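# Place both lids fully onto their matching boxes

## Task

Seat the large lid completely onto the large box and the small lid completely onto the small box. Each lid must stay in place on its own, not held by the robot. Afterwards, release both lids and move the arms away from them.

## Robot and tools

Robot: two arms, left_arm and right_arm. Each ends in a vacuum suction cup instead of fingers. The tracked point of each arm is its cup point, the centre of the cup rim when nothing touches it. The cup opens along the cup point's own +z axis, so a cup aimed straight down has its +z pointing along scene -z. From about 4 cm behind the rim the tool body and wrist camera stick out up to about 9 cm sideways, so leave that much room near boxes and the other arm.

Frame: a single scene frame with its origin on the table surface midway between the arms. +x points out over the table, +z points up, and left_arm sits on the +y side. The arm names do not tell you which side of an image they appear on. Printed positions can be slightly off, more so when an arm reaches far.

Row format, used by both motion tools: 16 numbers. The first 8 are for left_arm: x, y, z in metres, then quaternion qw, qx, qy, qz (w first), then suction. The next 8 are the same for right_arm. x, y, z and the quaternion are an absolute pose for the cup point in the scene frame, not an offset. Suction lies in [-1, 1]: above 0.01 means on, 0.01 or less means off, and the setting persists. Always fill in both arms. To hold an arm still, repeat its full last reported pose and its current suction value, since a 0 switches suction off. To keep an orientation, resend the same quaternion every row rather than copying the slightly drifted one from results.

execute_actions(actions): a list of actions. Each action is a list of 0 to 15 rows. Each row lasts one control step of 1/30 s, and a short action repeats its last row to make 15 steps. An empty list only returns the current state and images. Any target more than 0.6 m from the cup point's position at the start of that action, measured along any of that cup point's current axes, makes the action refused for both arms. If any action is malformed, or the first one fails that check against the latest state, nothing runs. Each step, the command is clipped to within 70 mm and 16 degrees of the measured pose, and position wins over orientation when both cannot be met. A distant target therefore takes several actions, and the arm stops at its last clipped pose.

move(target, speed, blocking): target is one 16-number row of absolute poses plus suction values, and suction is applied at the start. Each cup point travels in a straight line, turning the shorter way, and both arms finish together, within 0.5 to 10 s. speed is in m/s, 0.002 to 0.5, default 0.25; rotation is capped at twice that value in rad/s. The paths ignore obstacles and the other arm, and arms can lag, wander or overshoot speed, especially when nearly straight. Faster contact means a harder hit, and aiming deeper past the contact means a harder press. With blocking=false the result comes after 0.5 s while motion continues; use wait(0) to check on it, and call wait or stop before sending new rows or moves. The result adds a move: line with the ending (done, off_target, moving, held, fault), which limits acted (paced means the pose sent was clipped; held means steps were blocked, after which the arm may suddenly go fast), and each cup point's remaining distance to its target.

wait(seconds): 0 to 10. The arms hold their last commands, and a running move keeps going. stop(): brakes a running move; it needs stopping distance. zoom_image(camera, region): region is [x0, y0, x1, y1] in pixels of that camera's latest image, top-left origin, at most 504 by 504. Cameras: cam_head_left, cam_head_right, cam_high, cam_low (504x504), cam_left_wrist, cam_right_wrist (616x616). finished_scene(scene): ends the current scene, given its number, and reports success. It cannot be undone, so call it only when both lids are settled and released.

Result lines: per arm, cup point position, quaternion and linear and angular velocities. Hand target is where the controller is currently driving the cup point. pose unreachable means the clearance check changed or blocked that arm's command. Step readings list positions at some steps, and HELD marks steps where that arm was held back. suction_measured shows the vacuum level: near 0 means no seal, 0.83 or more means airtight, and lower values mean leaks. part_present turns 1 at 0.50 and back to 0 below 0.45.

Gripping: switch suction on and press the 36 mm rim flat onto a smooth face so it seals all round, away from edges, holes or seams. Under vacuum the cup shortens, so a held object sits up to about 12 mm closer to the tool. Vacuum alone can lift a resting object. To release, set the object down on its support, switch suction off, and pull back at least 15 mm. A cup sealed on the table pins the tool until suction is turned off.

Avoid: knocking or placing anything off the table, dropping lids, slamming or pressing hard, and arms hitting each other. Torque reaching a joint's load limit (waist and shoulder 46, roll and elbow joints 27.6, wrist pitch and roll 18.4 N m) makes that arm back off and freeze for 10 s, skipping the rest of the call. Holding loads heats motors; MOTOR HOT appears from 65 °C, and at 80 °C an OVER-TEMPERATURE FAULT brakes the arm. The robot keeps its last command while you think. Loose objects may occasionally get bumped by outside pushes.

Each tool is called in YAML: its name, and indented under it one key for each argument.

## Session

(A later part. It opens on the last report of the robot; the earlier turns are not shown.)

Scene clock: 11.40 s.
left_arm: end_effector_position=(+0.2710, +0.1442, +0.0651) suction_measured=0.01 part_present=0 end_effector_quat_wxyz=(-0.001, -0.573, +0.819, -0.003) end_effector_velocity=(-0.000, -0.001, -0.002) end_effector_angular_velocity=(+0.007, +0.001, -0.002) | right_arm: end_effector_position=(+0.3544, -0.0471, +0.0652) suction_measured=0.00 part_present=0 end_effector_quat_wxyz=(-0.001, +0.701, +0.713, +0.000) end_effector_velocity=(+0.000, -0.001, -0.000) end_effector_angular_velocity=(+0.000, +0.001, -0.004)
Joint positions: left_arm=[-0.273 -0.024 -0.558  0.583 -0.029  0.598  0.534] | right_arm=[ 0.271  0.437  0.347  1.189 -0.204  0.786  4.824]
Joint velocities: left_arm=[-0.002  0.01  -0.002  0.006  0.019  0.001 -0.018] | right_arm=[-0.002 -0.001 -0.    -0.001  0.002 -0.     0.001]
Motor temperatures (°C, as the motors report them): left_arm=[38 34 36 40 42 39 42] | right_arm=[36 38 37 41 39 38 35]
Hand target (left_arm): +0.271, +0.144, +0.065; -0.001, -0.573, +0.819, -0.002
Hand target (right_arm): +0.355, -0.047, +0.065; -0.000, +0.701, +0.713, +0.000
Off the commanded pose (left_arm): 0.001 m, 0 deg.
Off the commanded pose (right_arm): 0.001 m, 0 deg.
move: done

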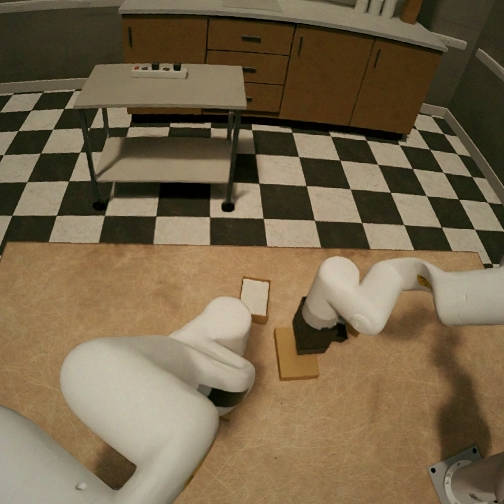

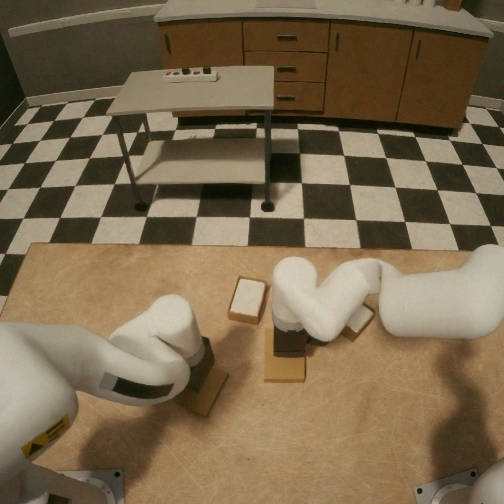

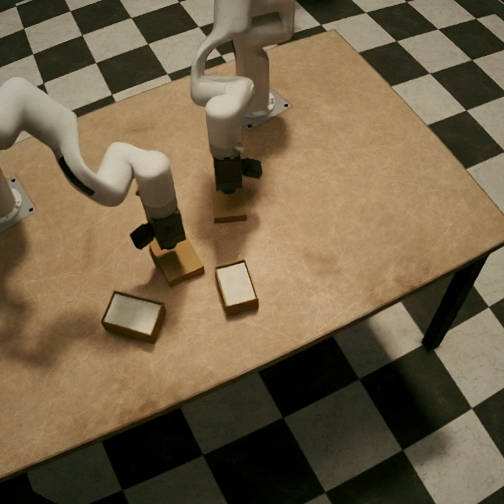

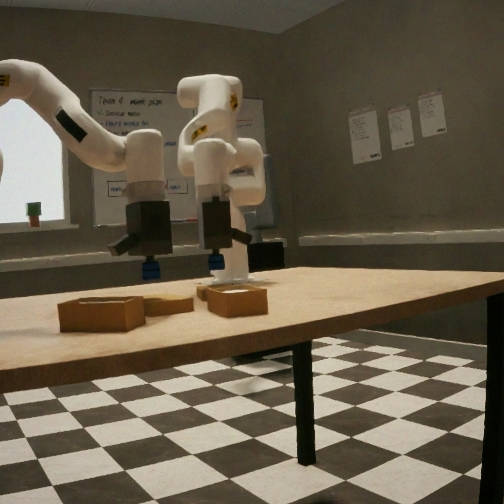

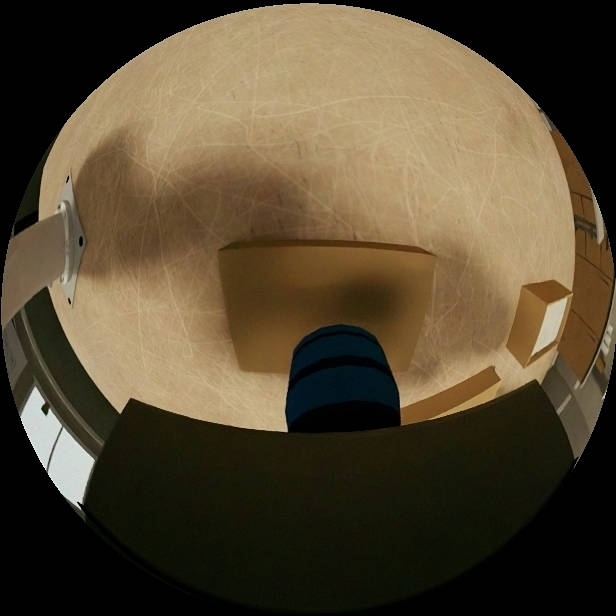

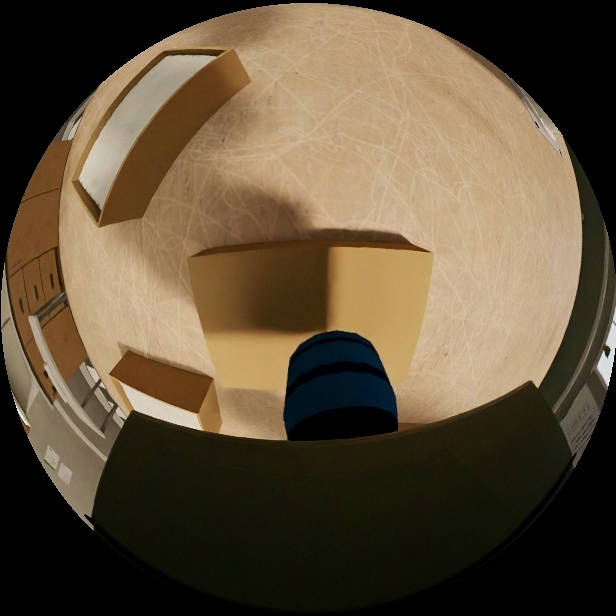

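move:
  target: [0.271,0.143,0.034,0,-0.5736,0.8192,0,0, 0.3645,-0.046,0.038,0,0.6928,0.7211,0,0]
  speed: 0.15

move:
  target: [0.271,0.143,0.020,0,-0.5736,0.8192,0,1, 0.3645,-0.046,0.026,0,0.6928,0.7211,0,1]
  speed: 0.035

Scene clock: 12.53 s.
left_arm: end_effector_position=(+0.2711, +0.1427, +0.0344) suction_measured=0.01 part_present=0 end_effector_quat_wxyz=(-0.000, -0.573, +0.819, -0.001) end_effector_velocity=(+0.001, +0.000, -0.002) end_effector_angular_velocity=(+0.003, -0.002, +0.002) | right_arm: end_effector_position=(+0.3645, -0.0459, +0.0383) suction_measured=0.00 part_present=0 end_effector_quat_wxyz=(+0.000, +0.693, +0.721, +0.000) end_effector_velocity=(+0.000, -0.000, -0.002) end_effector_angular_velocity=(-0.002, +0.002, +0.000)
Joint positions: left_arm=[-0.274  0.087 -0.547  0.576  0.091  0.503  0.44 ] | right_arm=[ 0.277  0.512  0.329  1.215 -0.237  0.741  4.81 ]
Joint velocities: left_arm=[-0.002  0.008  0.004  0.002  0.016 -0.004 -0.015] | right_arm=[ 0.     0.005 -0.001  0.002 -0.001 -0.001 -0.   ]
Motor temperatures (°C, as the motors report them): left_arm=[38 34 36 40 42 39 42] | right_arm=[36 38 37 42 39 38 35]
Hand target (left_arm): +0.271, +0.143, +0.034; -0.000, -0.574, +0.819, -0.000
Hand target (right_arm): +0.365, -0.046, +0.038; +0.000, +0.693, +0.721, -0.000
Off the commanded pose (left_arm): 0.000 m, 0 deg.
Off the commanded pose (right_arm): 0.000 m, 0 deg.
move: done

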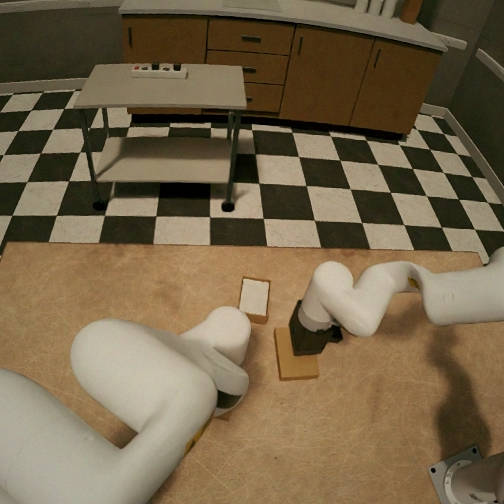

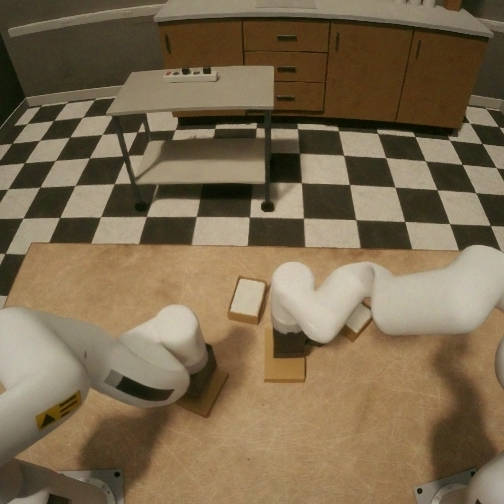

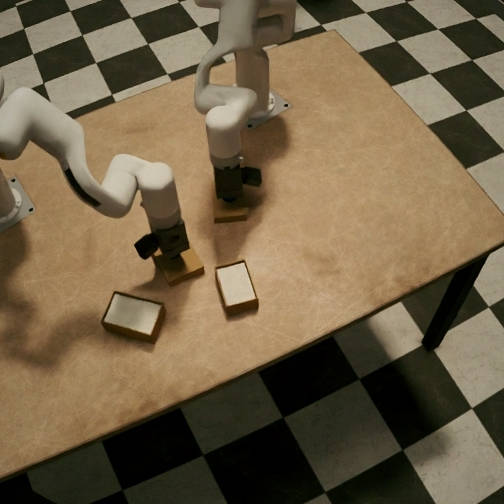

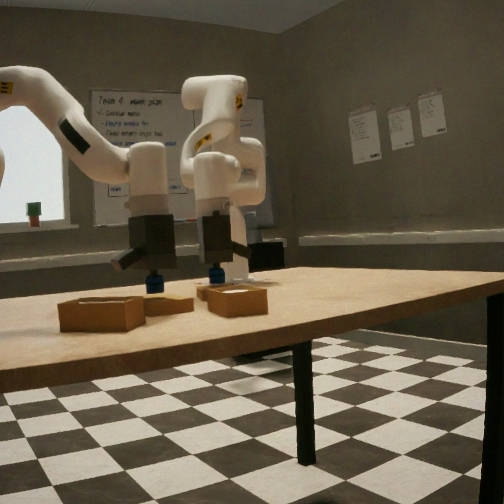

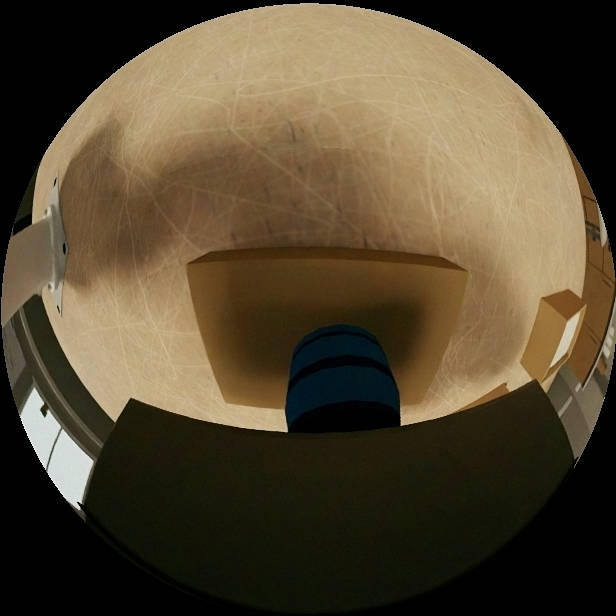

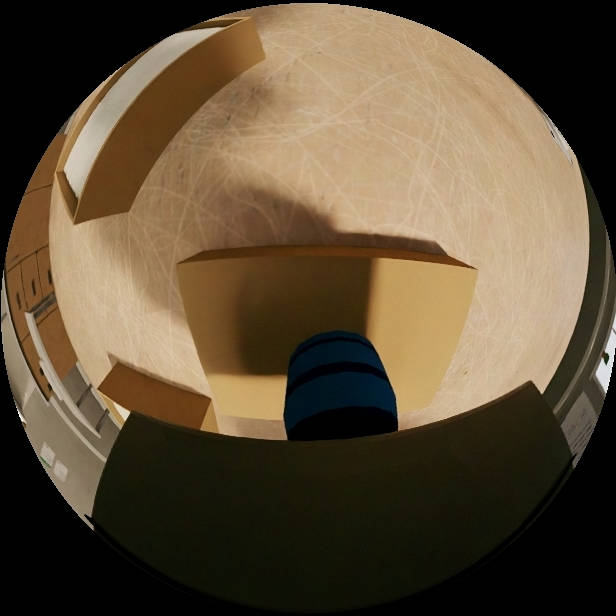

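Scene clock: 13.33 s.
left_arm: end_effector_position=(+0.2710, +0.1429, +0.0202) suction_measured=0.96 part_present=1 end_effector_quat_wxyz=(-0.000, -0.574, +0.819, -0.000) end_effector_velocity=(+0.001, -0.001, -0.001) end_effector_angular_velocity=(+0.000, -0.003, -0.000) | right_arm: end_effector_position=(+0.3645, -0.0460, +0.0261) suction_measured=0.88 part_present=1 end_effector_quat_wxyz=(+0.000, +0.693, +0.721, +0.000) end_effector_velocity=(-0.000, +0.001, -0.000) end_effector_angular_velocity=(+0.002, -0.001, -0.000)
Joint positions: left_arm=[-0.282  0.137 -0.528  0.574  0.155  0.46   0.394] | right_arm=[ 0.282  0.536  0.321  1.213 -0.249  0.715  4.818]
Joint velocities: left_arm=[-0.003  0.004  0.003  0.001  0.01  -0.004 -0.008] | right_arm=[ 0.001  0.001  0.    -0.    -0.    -0.004  0.001]
Motor temperatures (°C, as the motors report them): left_arm=[38 34 36 40 42 39 42] | right_arm=[36 38 37 42 39 38 35]
Hand target (left_arm): +0.271, +0.143, +0.020; -0.000, -0.574, +0.819, -0.000
Hand target (right_arm): +0.365, -0.046, +0.026; +0.000, +0.693, +0.721, -0.000
Off the commanded pose (left_arm): 0.000 m, 0 deg.
Off the commanded pose (right_arm): 0.000 m, 0 deg.
move: done

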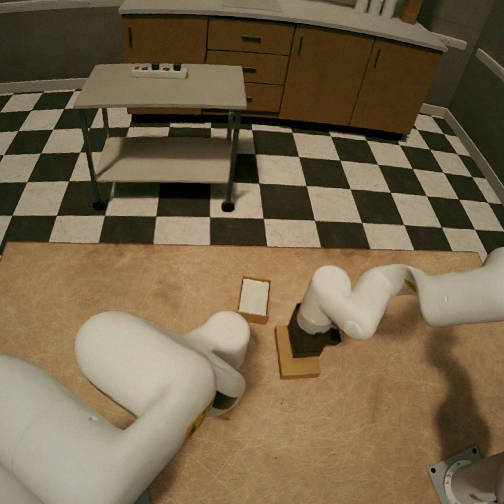

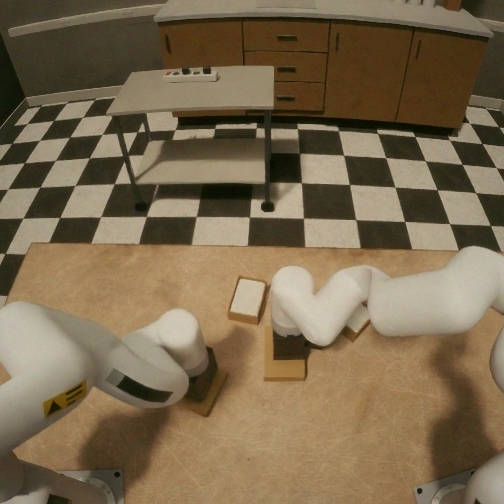

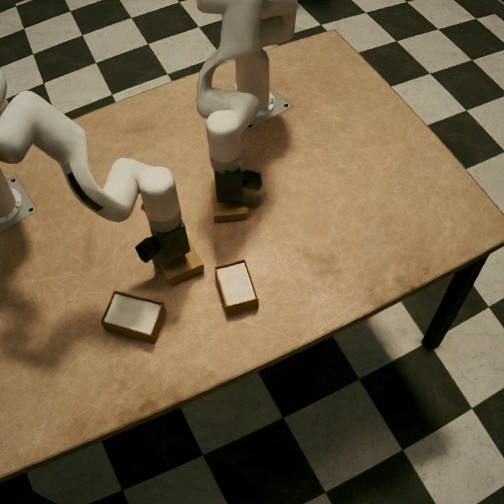

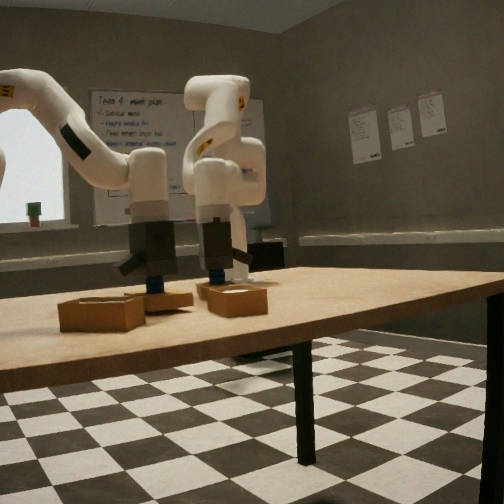

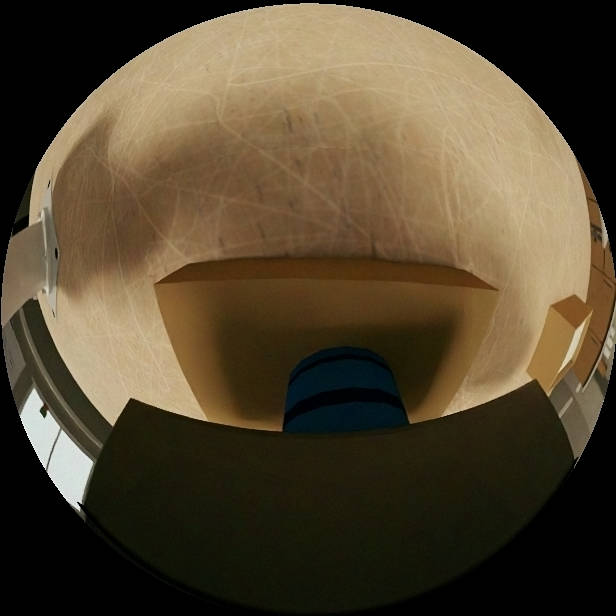

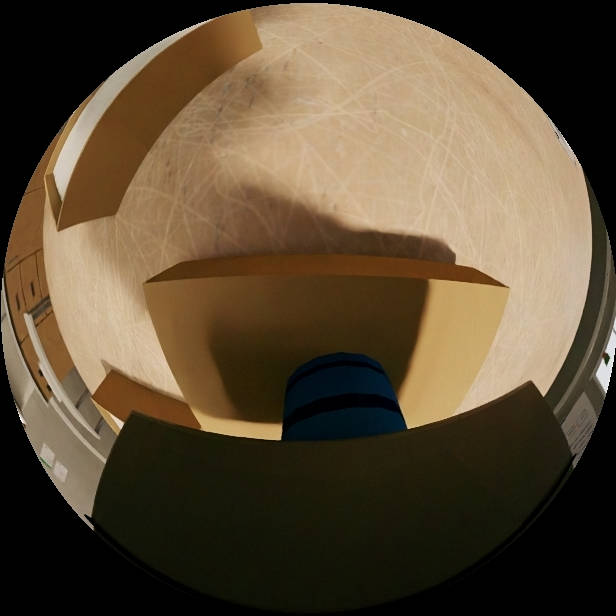

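move:
  target: [0.29,0.143,0.075,0,-0.5736,0.8192,0,1, 0.3645,-0.05,0.088,0,0.6928,0.7211,0,1]
  speed: 0.25

move:
  target: [0.512,0.04,0.088,0,-0.6293,0.7771,0,1, 0.471,-0.179,0.09,0,0.3584,0.9336,0,1]
  speed: 0.4

Scene clock: 14.97 s.
left_arm: end_effector_position=(+0.2897, +0.1433, +0.0745) suction_measured=1.00 part_present=1 end_effector_quat_wxyz=(+0.000, -0.574, +0.819, +0.001) end_effector_velocity=(+0.001, -0.001, +0.003) end_effector_angular_velocity=(-0.002, -0.001, -0.003) | right_arm: end_effector_position=(+0.3642, -0.0501, +0.0873) suction_measured=0.98 part_present=1 end_effector_quat_wxyz=(-0.000, +0.693, +0.721, -0.000) end_effector_velocity=(+0.001, +0.001, +0.005) end_effector_angular_velocity=(+0.004, -0.004, +0.000)
Joint positions: left_arm=[-0.257  0.006 -0.548  0.65   0.007  0.646  0.529] | right_arm=[ 0.253  0.413  0.354  1.227 -0.186  0.846  4.772]
Joint velocities: left_arm=[ 0.    -0.005 -0.001  0.006 -0.006  0.008  0.007] | right_arm=[-0.001 -0.006  0.002  0.005  0.003  0.005 -0.002]
Motor temperatures (°C, as the motors report them): left_arm=[38 34 36 40 42 39 42] | right_arm=[36 38 37 42 39 38 35]
Hand target (left_arm): +0.290, +0.143, +0.075; +0.001, -0.574, +0.819, +0.000
Hand target (right_arm): +0.364, -0.050, +0.088; -0.000, +0.693, +0.721, +0.000
Off the commanded pose (left_arm): 0.001 m, 0 deg.
Off the commanded pose (right_arm): 0.001 m, 0 deg.
move: done

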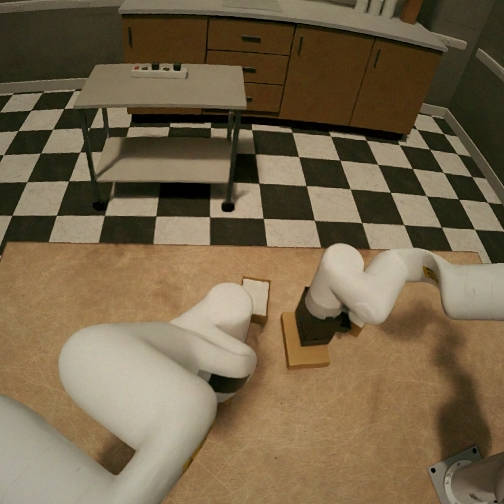

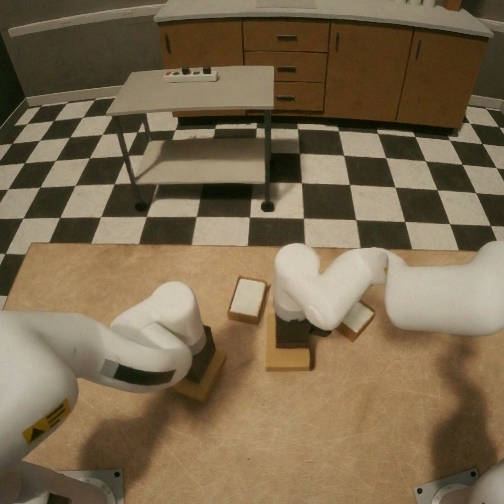

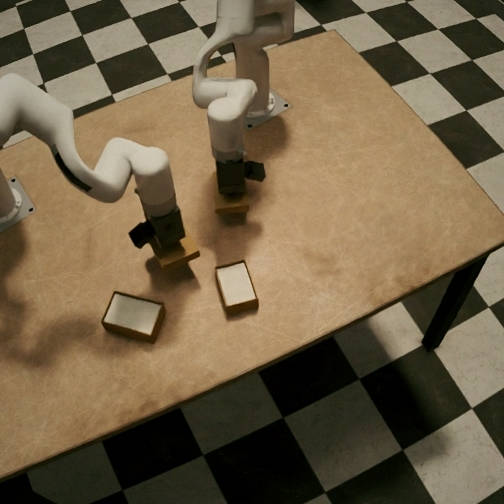

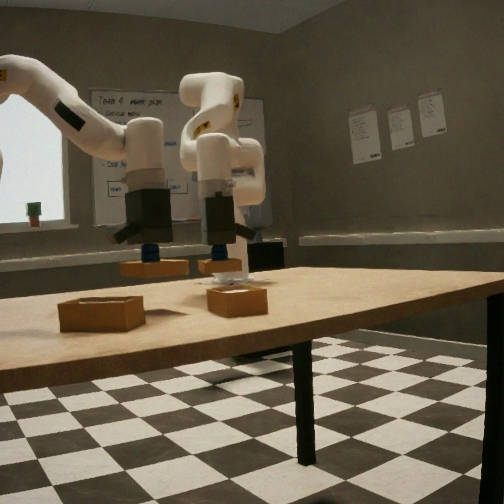

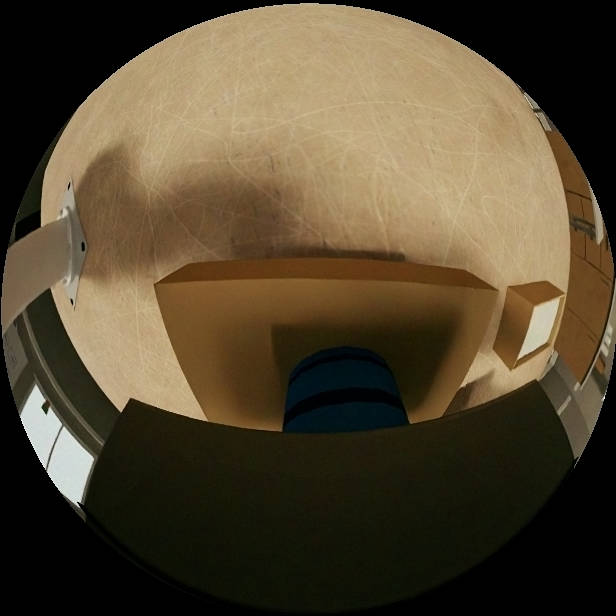

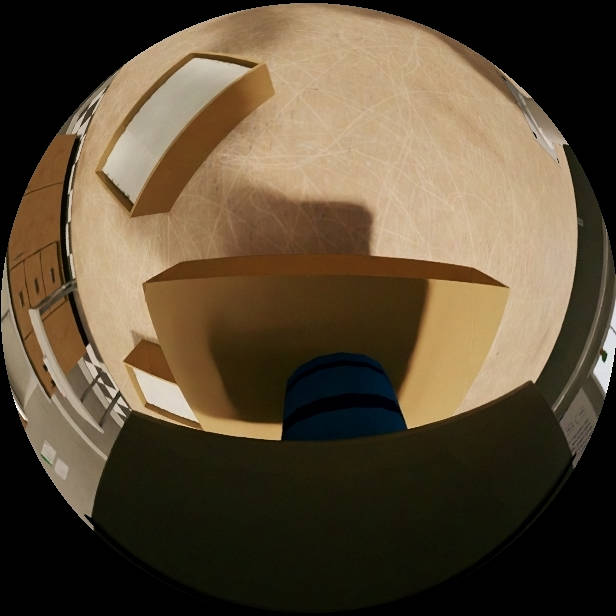

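Scene clock: 16.67 s.
left_arm: end_effector_position=(+0.5116, +0.0394, +0.0890) suction_measured=1.00 part_present=1 end_effector_quat_wxyz=(-0.001, -0.630, +0.777, -0.001) end_effector_velocity=(+0.001, -0.001, -0.001) end_effector_angular_velocity=(+0.005, +0.007, +0.000) | right_arm: end_effector_position=(+0.4703, -0.1790, +0.0900) suction_measured=0.98 part_present=1 end_effector_quat_wxyz=(-0.000, +0.358, +0.934, +0.000) end_effector_velocity=(+0.002, -0.002, +0.001) end_effector_angular_velocity=(+0.001, -0.001, -0.003)
Joint positions: left_arm=[-0.44   0.753 -0.426  1.75   0.327  1.065  0.276] | right_arm=[-0.083  0.458  0.398  1.292 -0.224  0.879  3.692]
Joint velocities: left_arm=[-0.006  0.013  0.002  0.023  0.     0.018  0.002] | right_arm=[-0.003  0.001 -0.002  0.003  0.002  0.001 -0.003]
Motor temperatures (°C, as the motors report them): left_arm=[38 34 36 40 42 39 42] | right_arm=[36 39 37 42 39 38 35]
Hand target (left_arm): +0.512, +0.039, +0.089; -0.001, -0.630, +0.777, -0.001
Hand target (right_arm): +0.470, -0.179, +0.090; -0.000, +0.358, +0.934, +0.000
Off the commanded pose (left_arm): 0.001 m, 0 deg.
Off the commanded pose (right_arm): 0.001 m, 0 deg.
move: done

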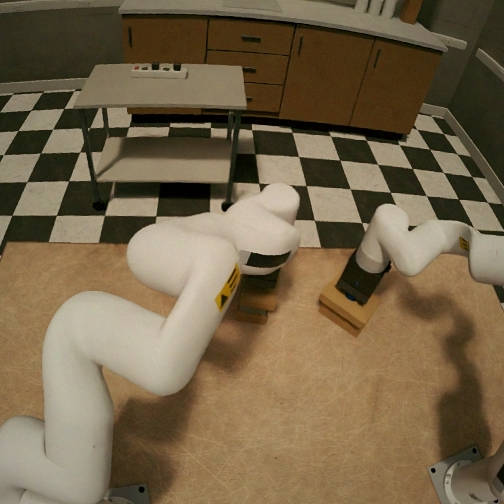

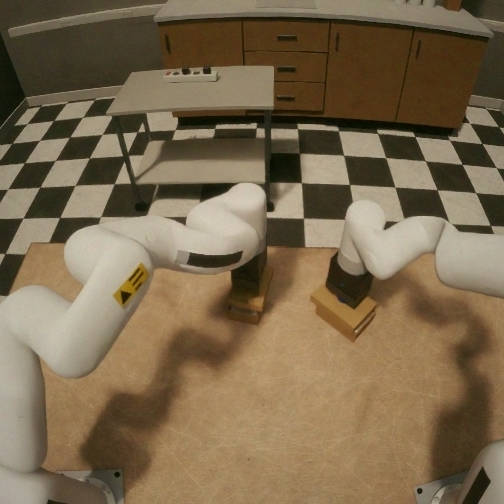

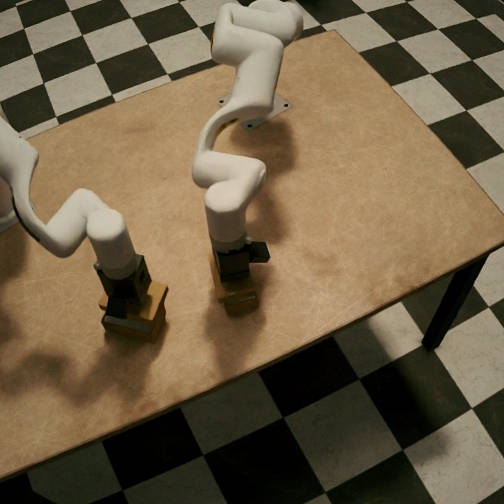

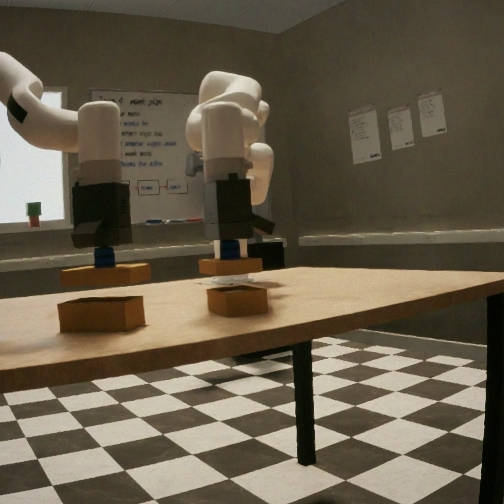

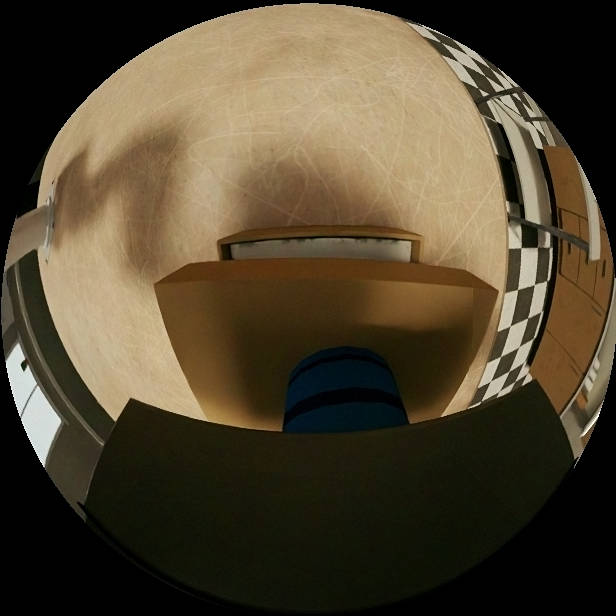

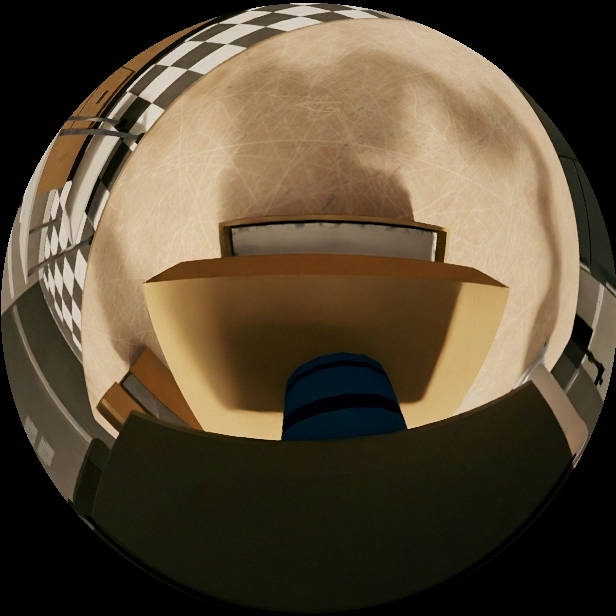

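execute_actions:
  actions: []

Scene clock: 17.73 s.
left_arm: end_effector_position=(+0.5118, +0.0392, +0.0889) suction_measured=1.00 part_present=1 end_effector_quat_wxyz=(-0.001, -0.630, +0.777, -0.001) end_effector_velocity=(-0.000, -0.000, -0.000) end_effector_angular_velocity=(-0.000, +0.000, -0.000) | right_arm: end_effector_position=(+0.4704, -0.1792, +0.0899) suction_measured=0.98 part_present=1 end_effector_quat_wxyz=(-0.000, +0.358, +0.934, +0.000) end_effector_velocity=(-0.000, +0.000, -0.001) end_effector_angular_velocity=(-0.000, +0.001, +0.001)
Joint positions: left_arm=[-0.441  0.755 -0.426  1.752  0.327  1.066  0.276] | right_arm=[-0.084  0.458  0.398  1.293 -0.224  0.879  3.692]
Joint velocities: left_arm=[-0.     0.001 -0.     0.     0.    -0.    -0.   ] | right_arm=[ 0.     0.002  0.001 -0.    -0.001 -0.    -0.   ]
Motor temperatures (°C, as the motors report them): left_arm=[38 34 36 40 42 39 42] | right_arm=[36 39 37 42 39 38 35]
Hand target (left_arm): +0.512, +0.039, +0.089; -0.001, -0.630, +0.777, -0.001
Hand target (right_arm): +0.470, -0.179, +0.090; -0.000, +0.358, +0.934, +0.000
Off the commanded pose (left_arm): 0.001 m, 0 deg.
Off the commanded pose (right_arm): 0.001 m, 0 deg.

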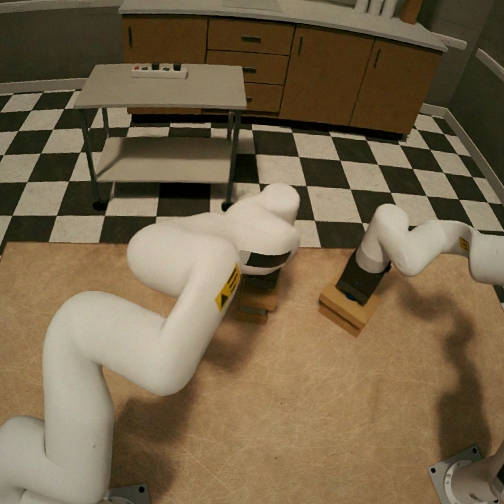

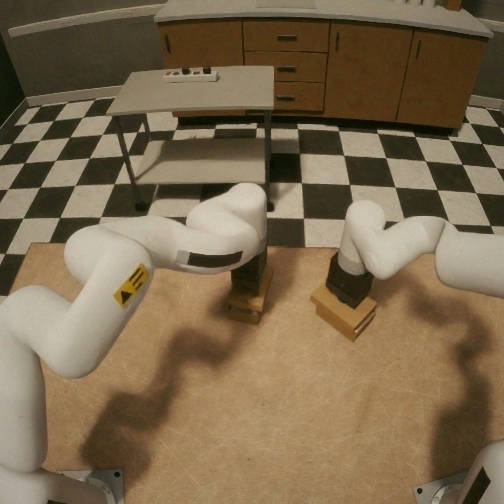

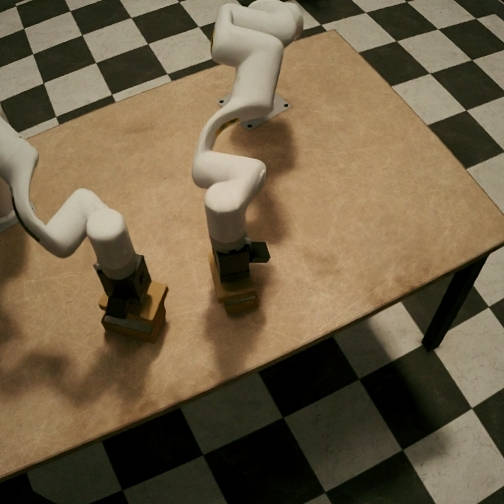

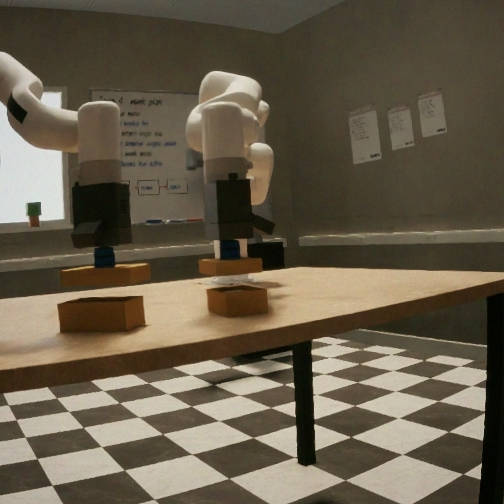

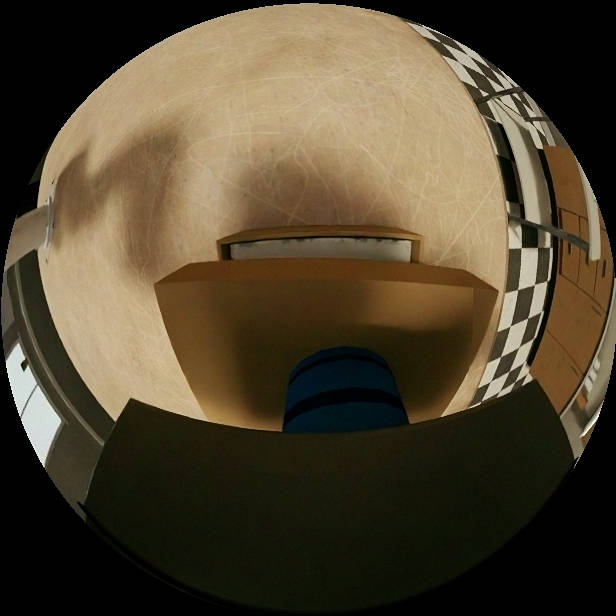

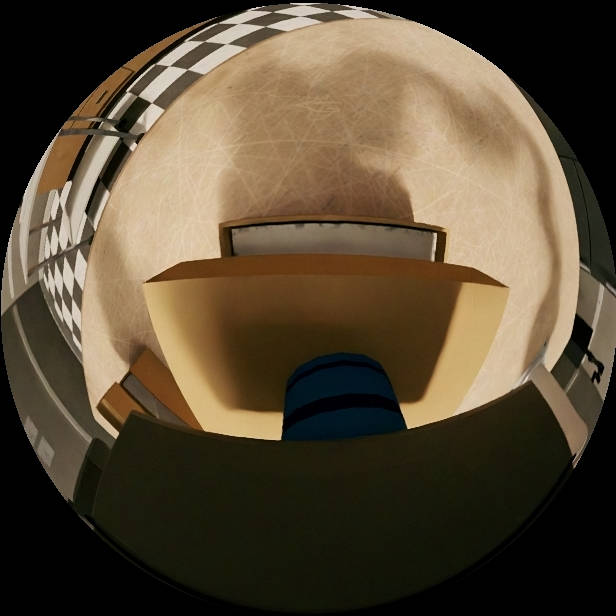

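zoom_image:
  camera: "cam_left_wrist"
  region: [130, 200, 298, 320]

zoom_image:
  camera: "cam_left_wrist"
  region: [350, 200, 518, 320]

zoom_image:
  camera: "cam_right_wrist"
  region: [130, 200, 298, 320]

zoom_image:
  camera: "cam_right_wrist"
  region: [350, 200, 518, 320]

Region (130, 200, 298, 320) of cam_left_wrist's 616x616 image, scaled by 3.000, with more detail than that image has; it fills the top 360 rows of this view, and the rest is white.

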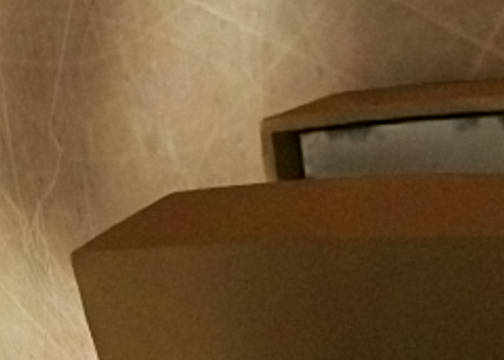

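Region (350, 200, 518, 320) of cam_left_wrist's 616x616 image, scaled by 3.000, with more detail than that image has; it fills the top 360 rows of this view, and the rest is white.

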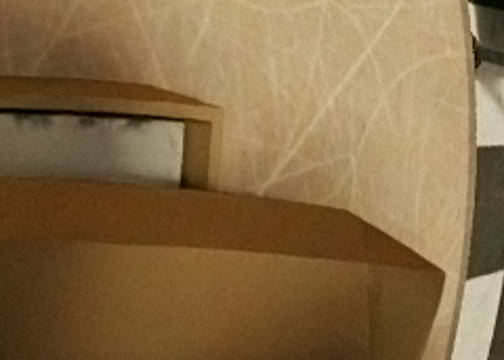

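Region (130, 200, 298, 320) of cam_right_wrist's 616x616 image, scaled by 3.000, with more detail than that image has; it fills the top 360 rows of this view, and the rest is white.

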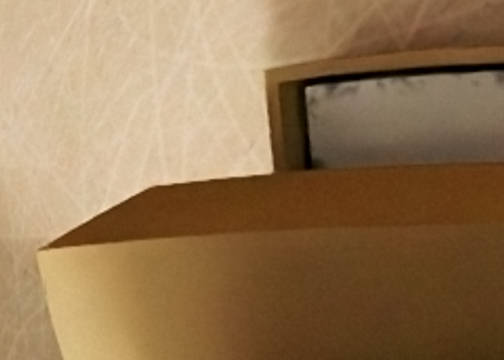

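Region (350, 200, 518, 320) of cam_right_wrist's 616x616 image, scaled by 3.000, with more detail than that image has; it fills the top 360 rows of this view, and the rest is white.

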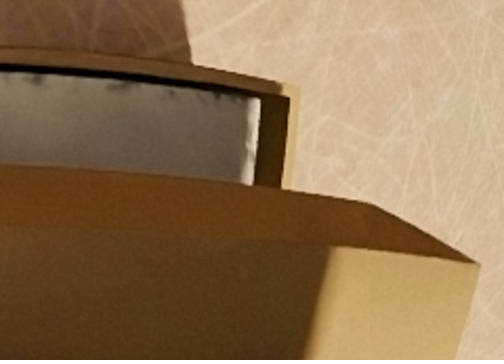

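move:
  target: [0.5107,0.0456,0.065,0,-0.6451,0.7641,0,1,0.4768,-0.1918,0.071,0,0.3506,0.9365,0,1]
  speed: 0.08

zoom_image:
  camera: "cam_left_wrist"
  region: [130, 200, 298, 320]

zoom_image:
  camera: "cam_left_wrist"
  region: [350, 200, 518, 320]

zoom_image:
  camera: "cam_right_wrist"
  region: [130, 200, 298, 320]

zoom_image:
  camera: "cam_right_wrist"
  region: [350, 200, 518, 320]

zoom_image:
  camera: "cam_low"
  region: [40, 240, 292, 350]

Scene clock: 20.50 s.
left_arm: end_effector_position=(+0.5109, +0.0453, +0.0654) suction_measured=1.00 part_present=1 end_effector_quat_wxyz=(+0.000, -0.645, +0.764, -0.000) end_effector_velocity=(+0.001, -0.001, +0.001) end_effector_angular_velocity=(-0.003, -0.005, +0.002) | right_arm: end_effector_position=(+0.4767, -0.1915, +0.0713) suction_measured=0.98 part_present=1 end_effector_quat_wxyz=(+0.000, +0.351, +0.937, +0.000) end_effector_velocity=(+0.001, +0.001, +0.000) end_effector_angular_velocity=(+0.003, -0.004, +0.003)
Joint positions: left_arm=[-0.437  0.771 -0.41   1.711  0.334  1.009  0.238] | right_arm=[-0.099  0.49   0.385  1.282 -0.241  0.837  3.661]
Joint velocities: left_arm=[-0.001 -0.002  0.    -0.002  0.001 -0.006 -0.003] | right_arm=[-0.     0.001  0.     0.002 -0.    -0.004 -0.003]
Motor temperatures (°C, as the motors report them): left_arm=[38 35 37 41 42 39 42] | right_arm=[36 39 37 43 39 38 35]
Hand target (left_arm): +0.511, +0.046, +0.065; -0.000, -0.645, +0.764, -0.000
Hand target (right_arm): +0.477, -0.192, +0.071; +0.000, +0.351, +0.937, -0.000
Off the commanded pose (left_arm): 0.001 m, 0 deg.
Off the commanded pose (right_arm): 0.000 m, 0 deg.
move: done

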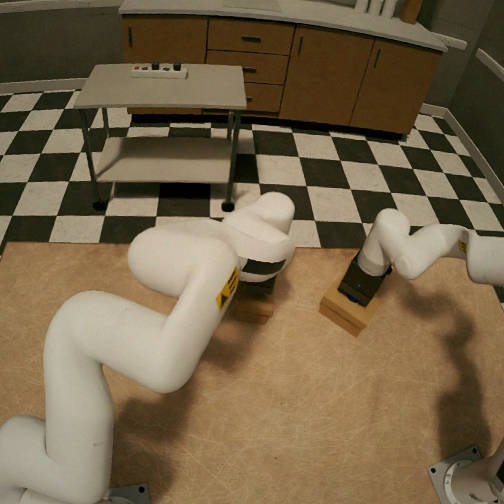

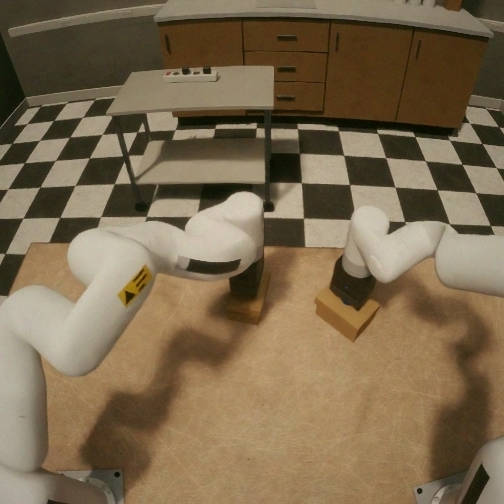

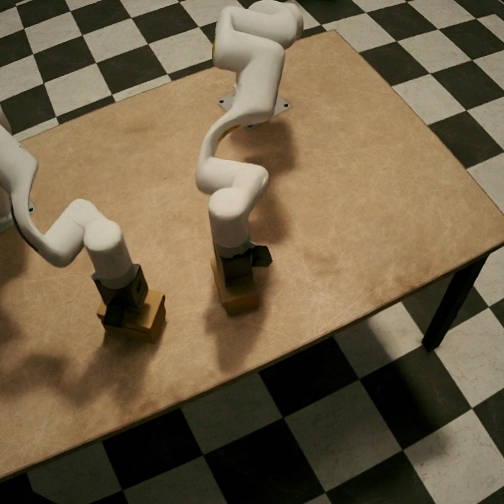

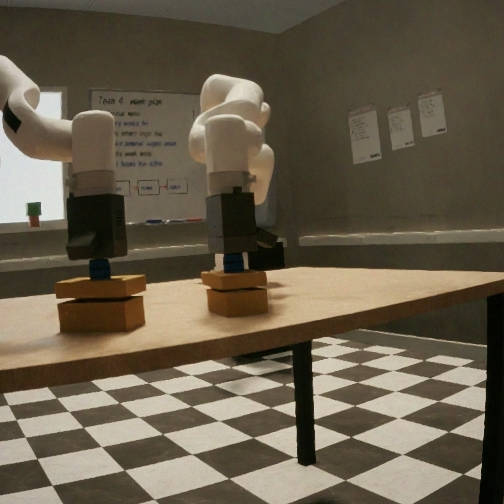

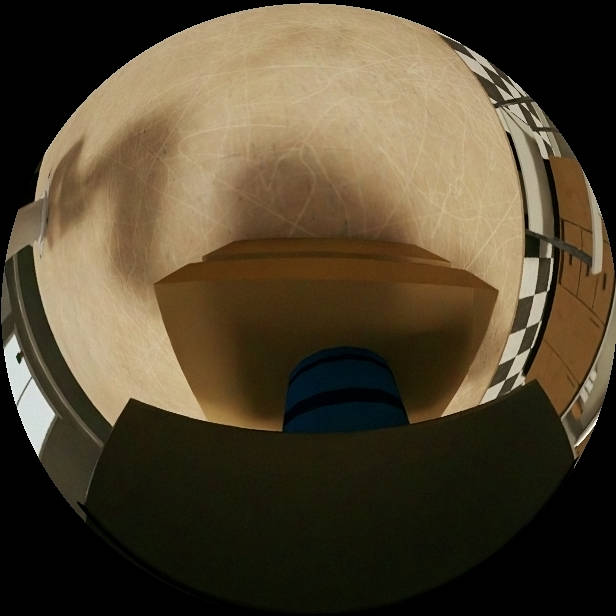

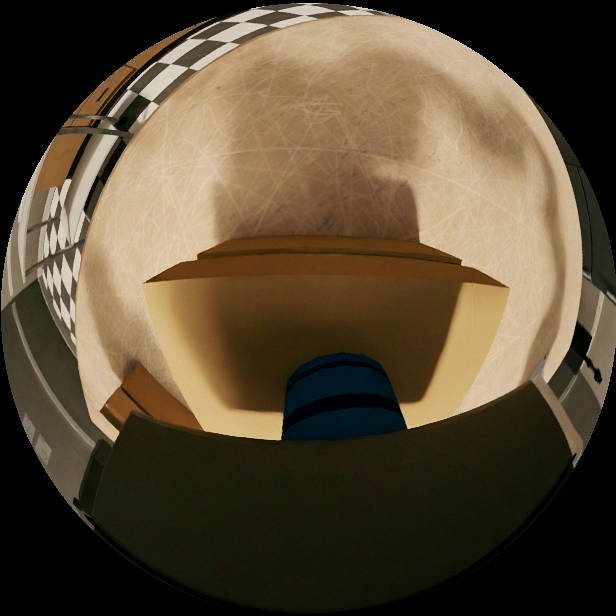

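Region (130, 200, 298, 320) of cam_left_wrist's 616x616 image, scaled by 3.000, with more detail than that image has; it fills the top 360 rows of this view, and the rest is white.

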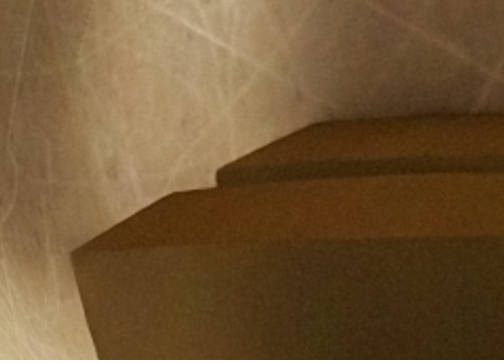

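Region (350, 200, 518, 320) of cam_left_wrist's 616x616 image, scaled by 3.000, with more detail than that image has; it fills the top 360 rows of this view, and the rest is white.

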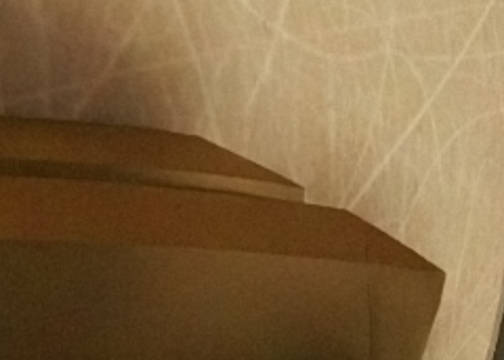

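Region (130, 200, 298, 320) of cam_right_wrist's 616x616 image, scaled by 3.000, with more detail than that image has; it fills the top 360 rows of this view, and the rest is white.

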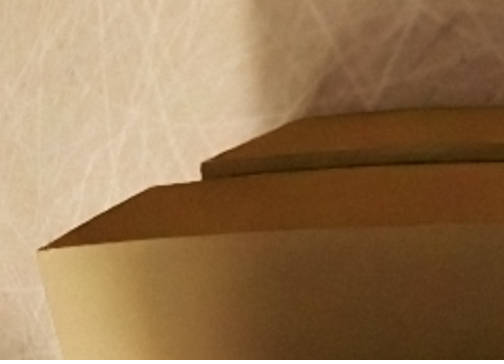

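Region (350, 200, 518, 320) of cam_right_wrist's 616x616 image, scaled by 3.000, with more detail than that image has; it fills the top 360 rows of this view, and the rest is white.

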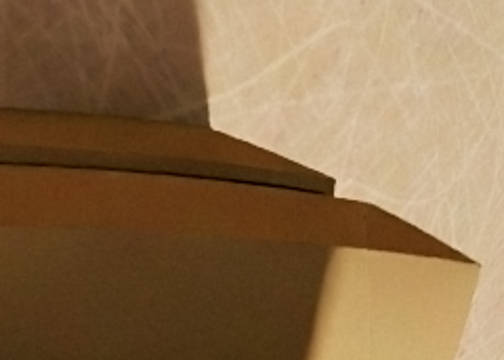

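Region (40, 240, 292, 350) of cam_low's 504x504 image, scaled by 2.000, with more detail than that image has; it fills the top 220 rows of this view, and the rest is white.

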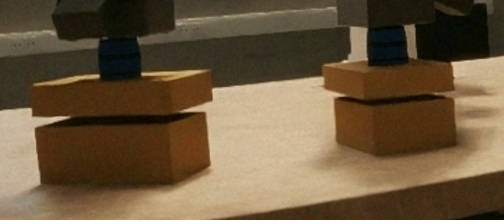

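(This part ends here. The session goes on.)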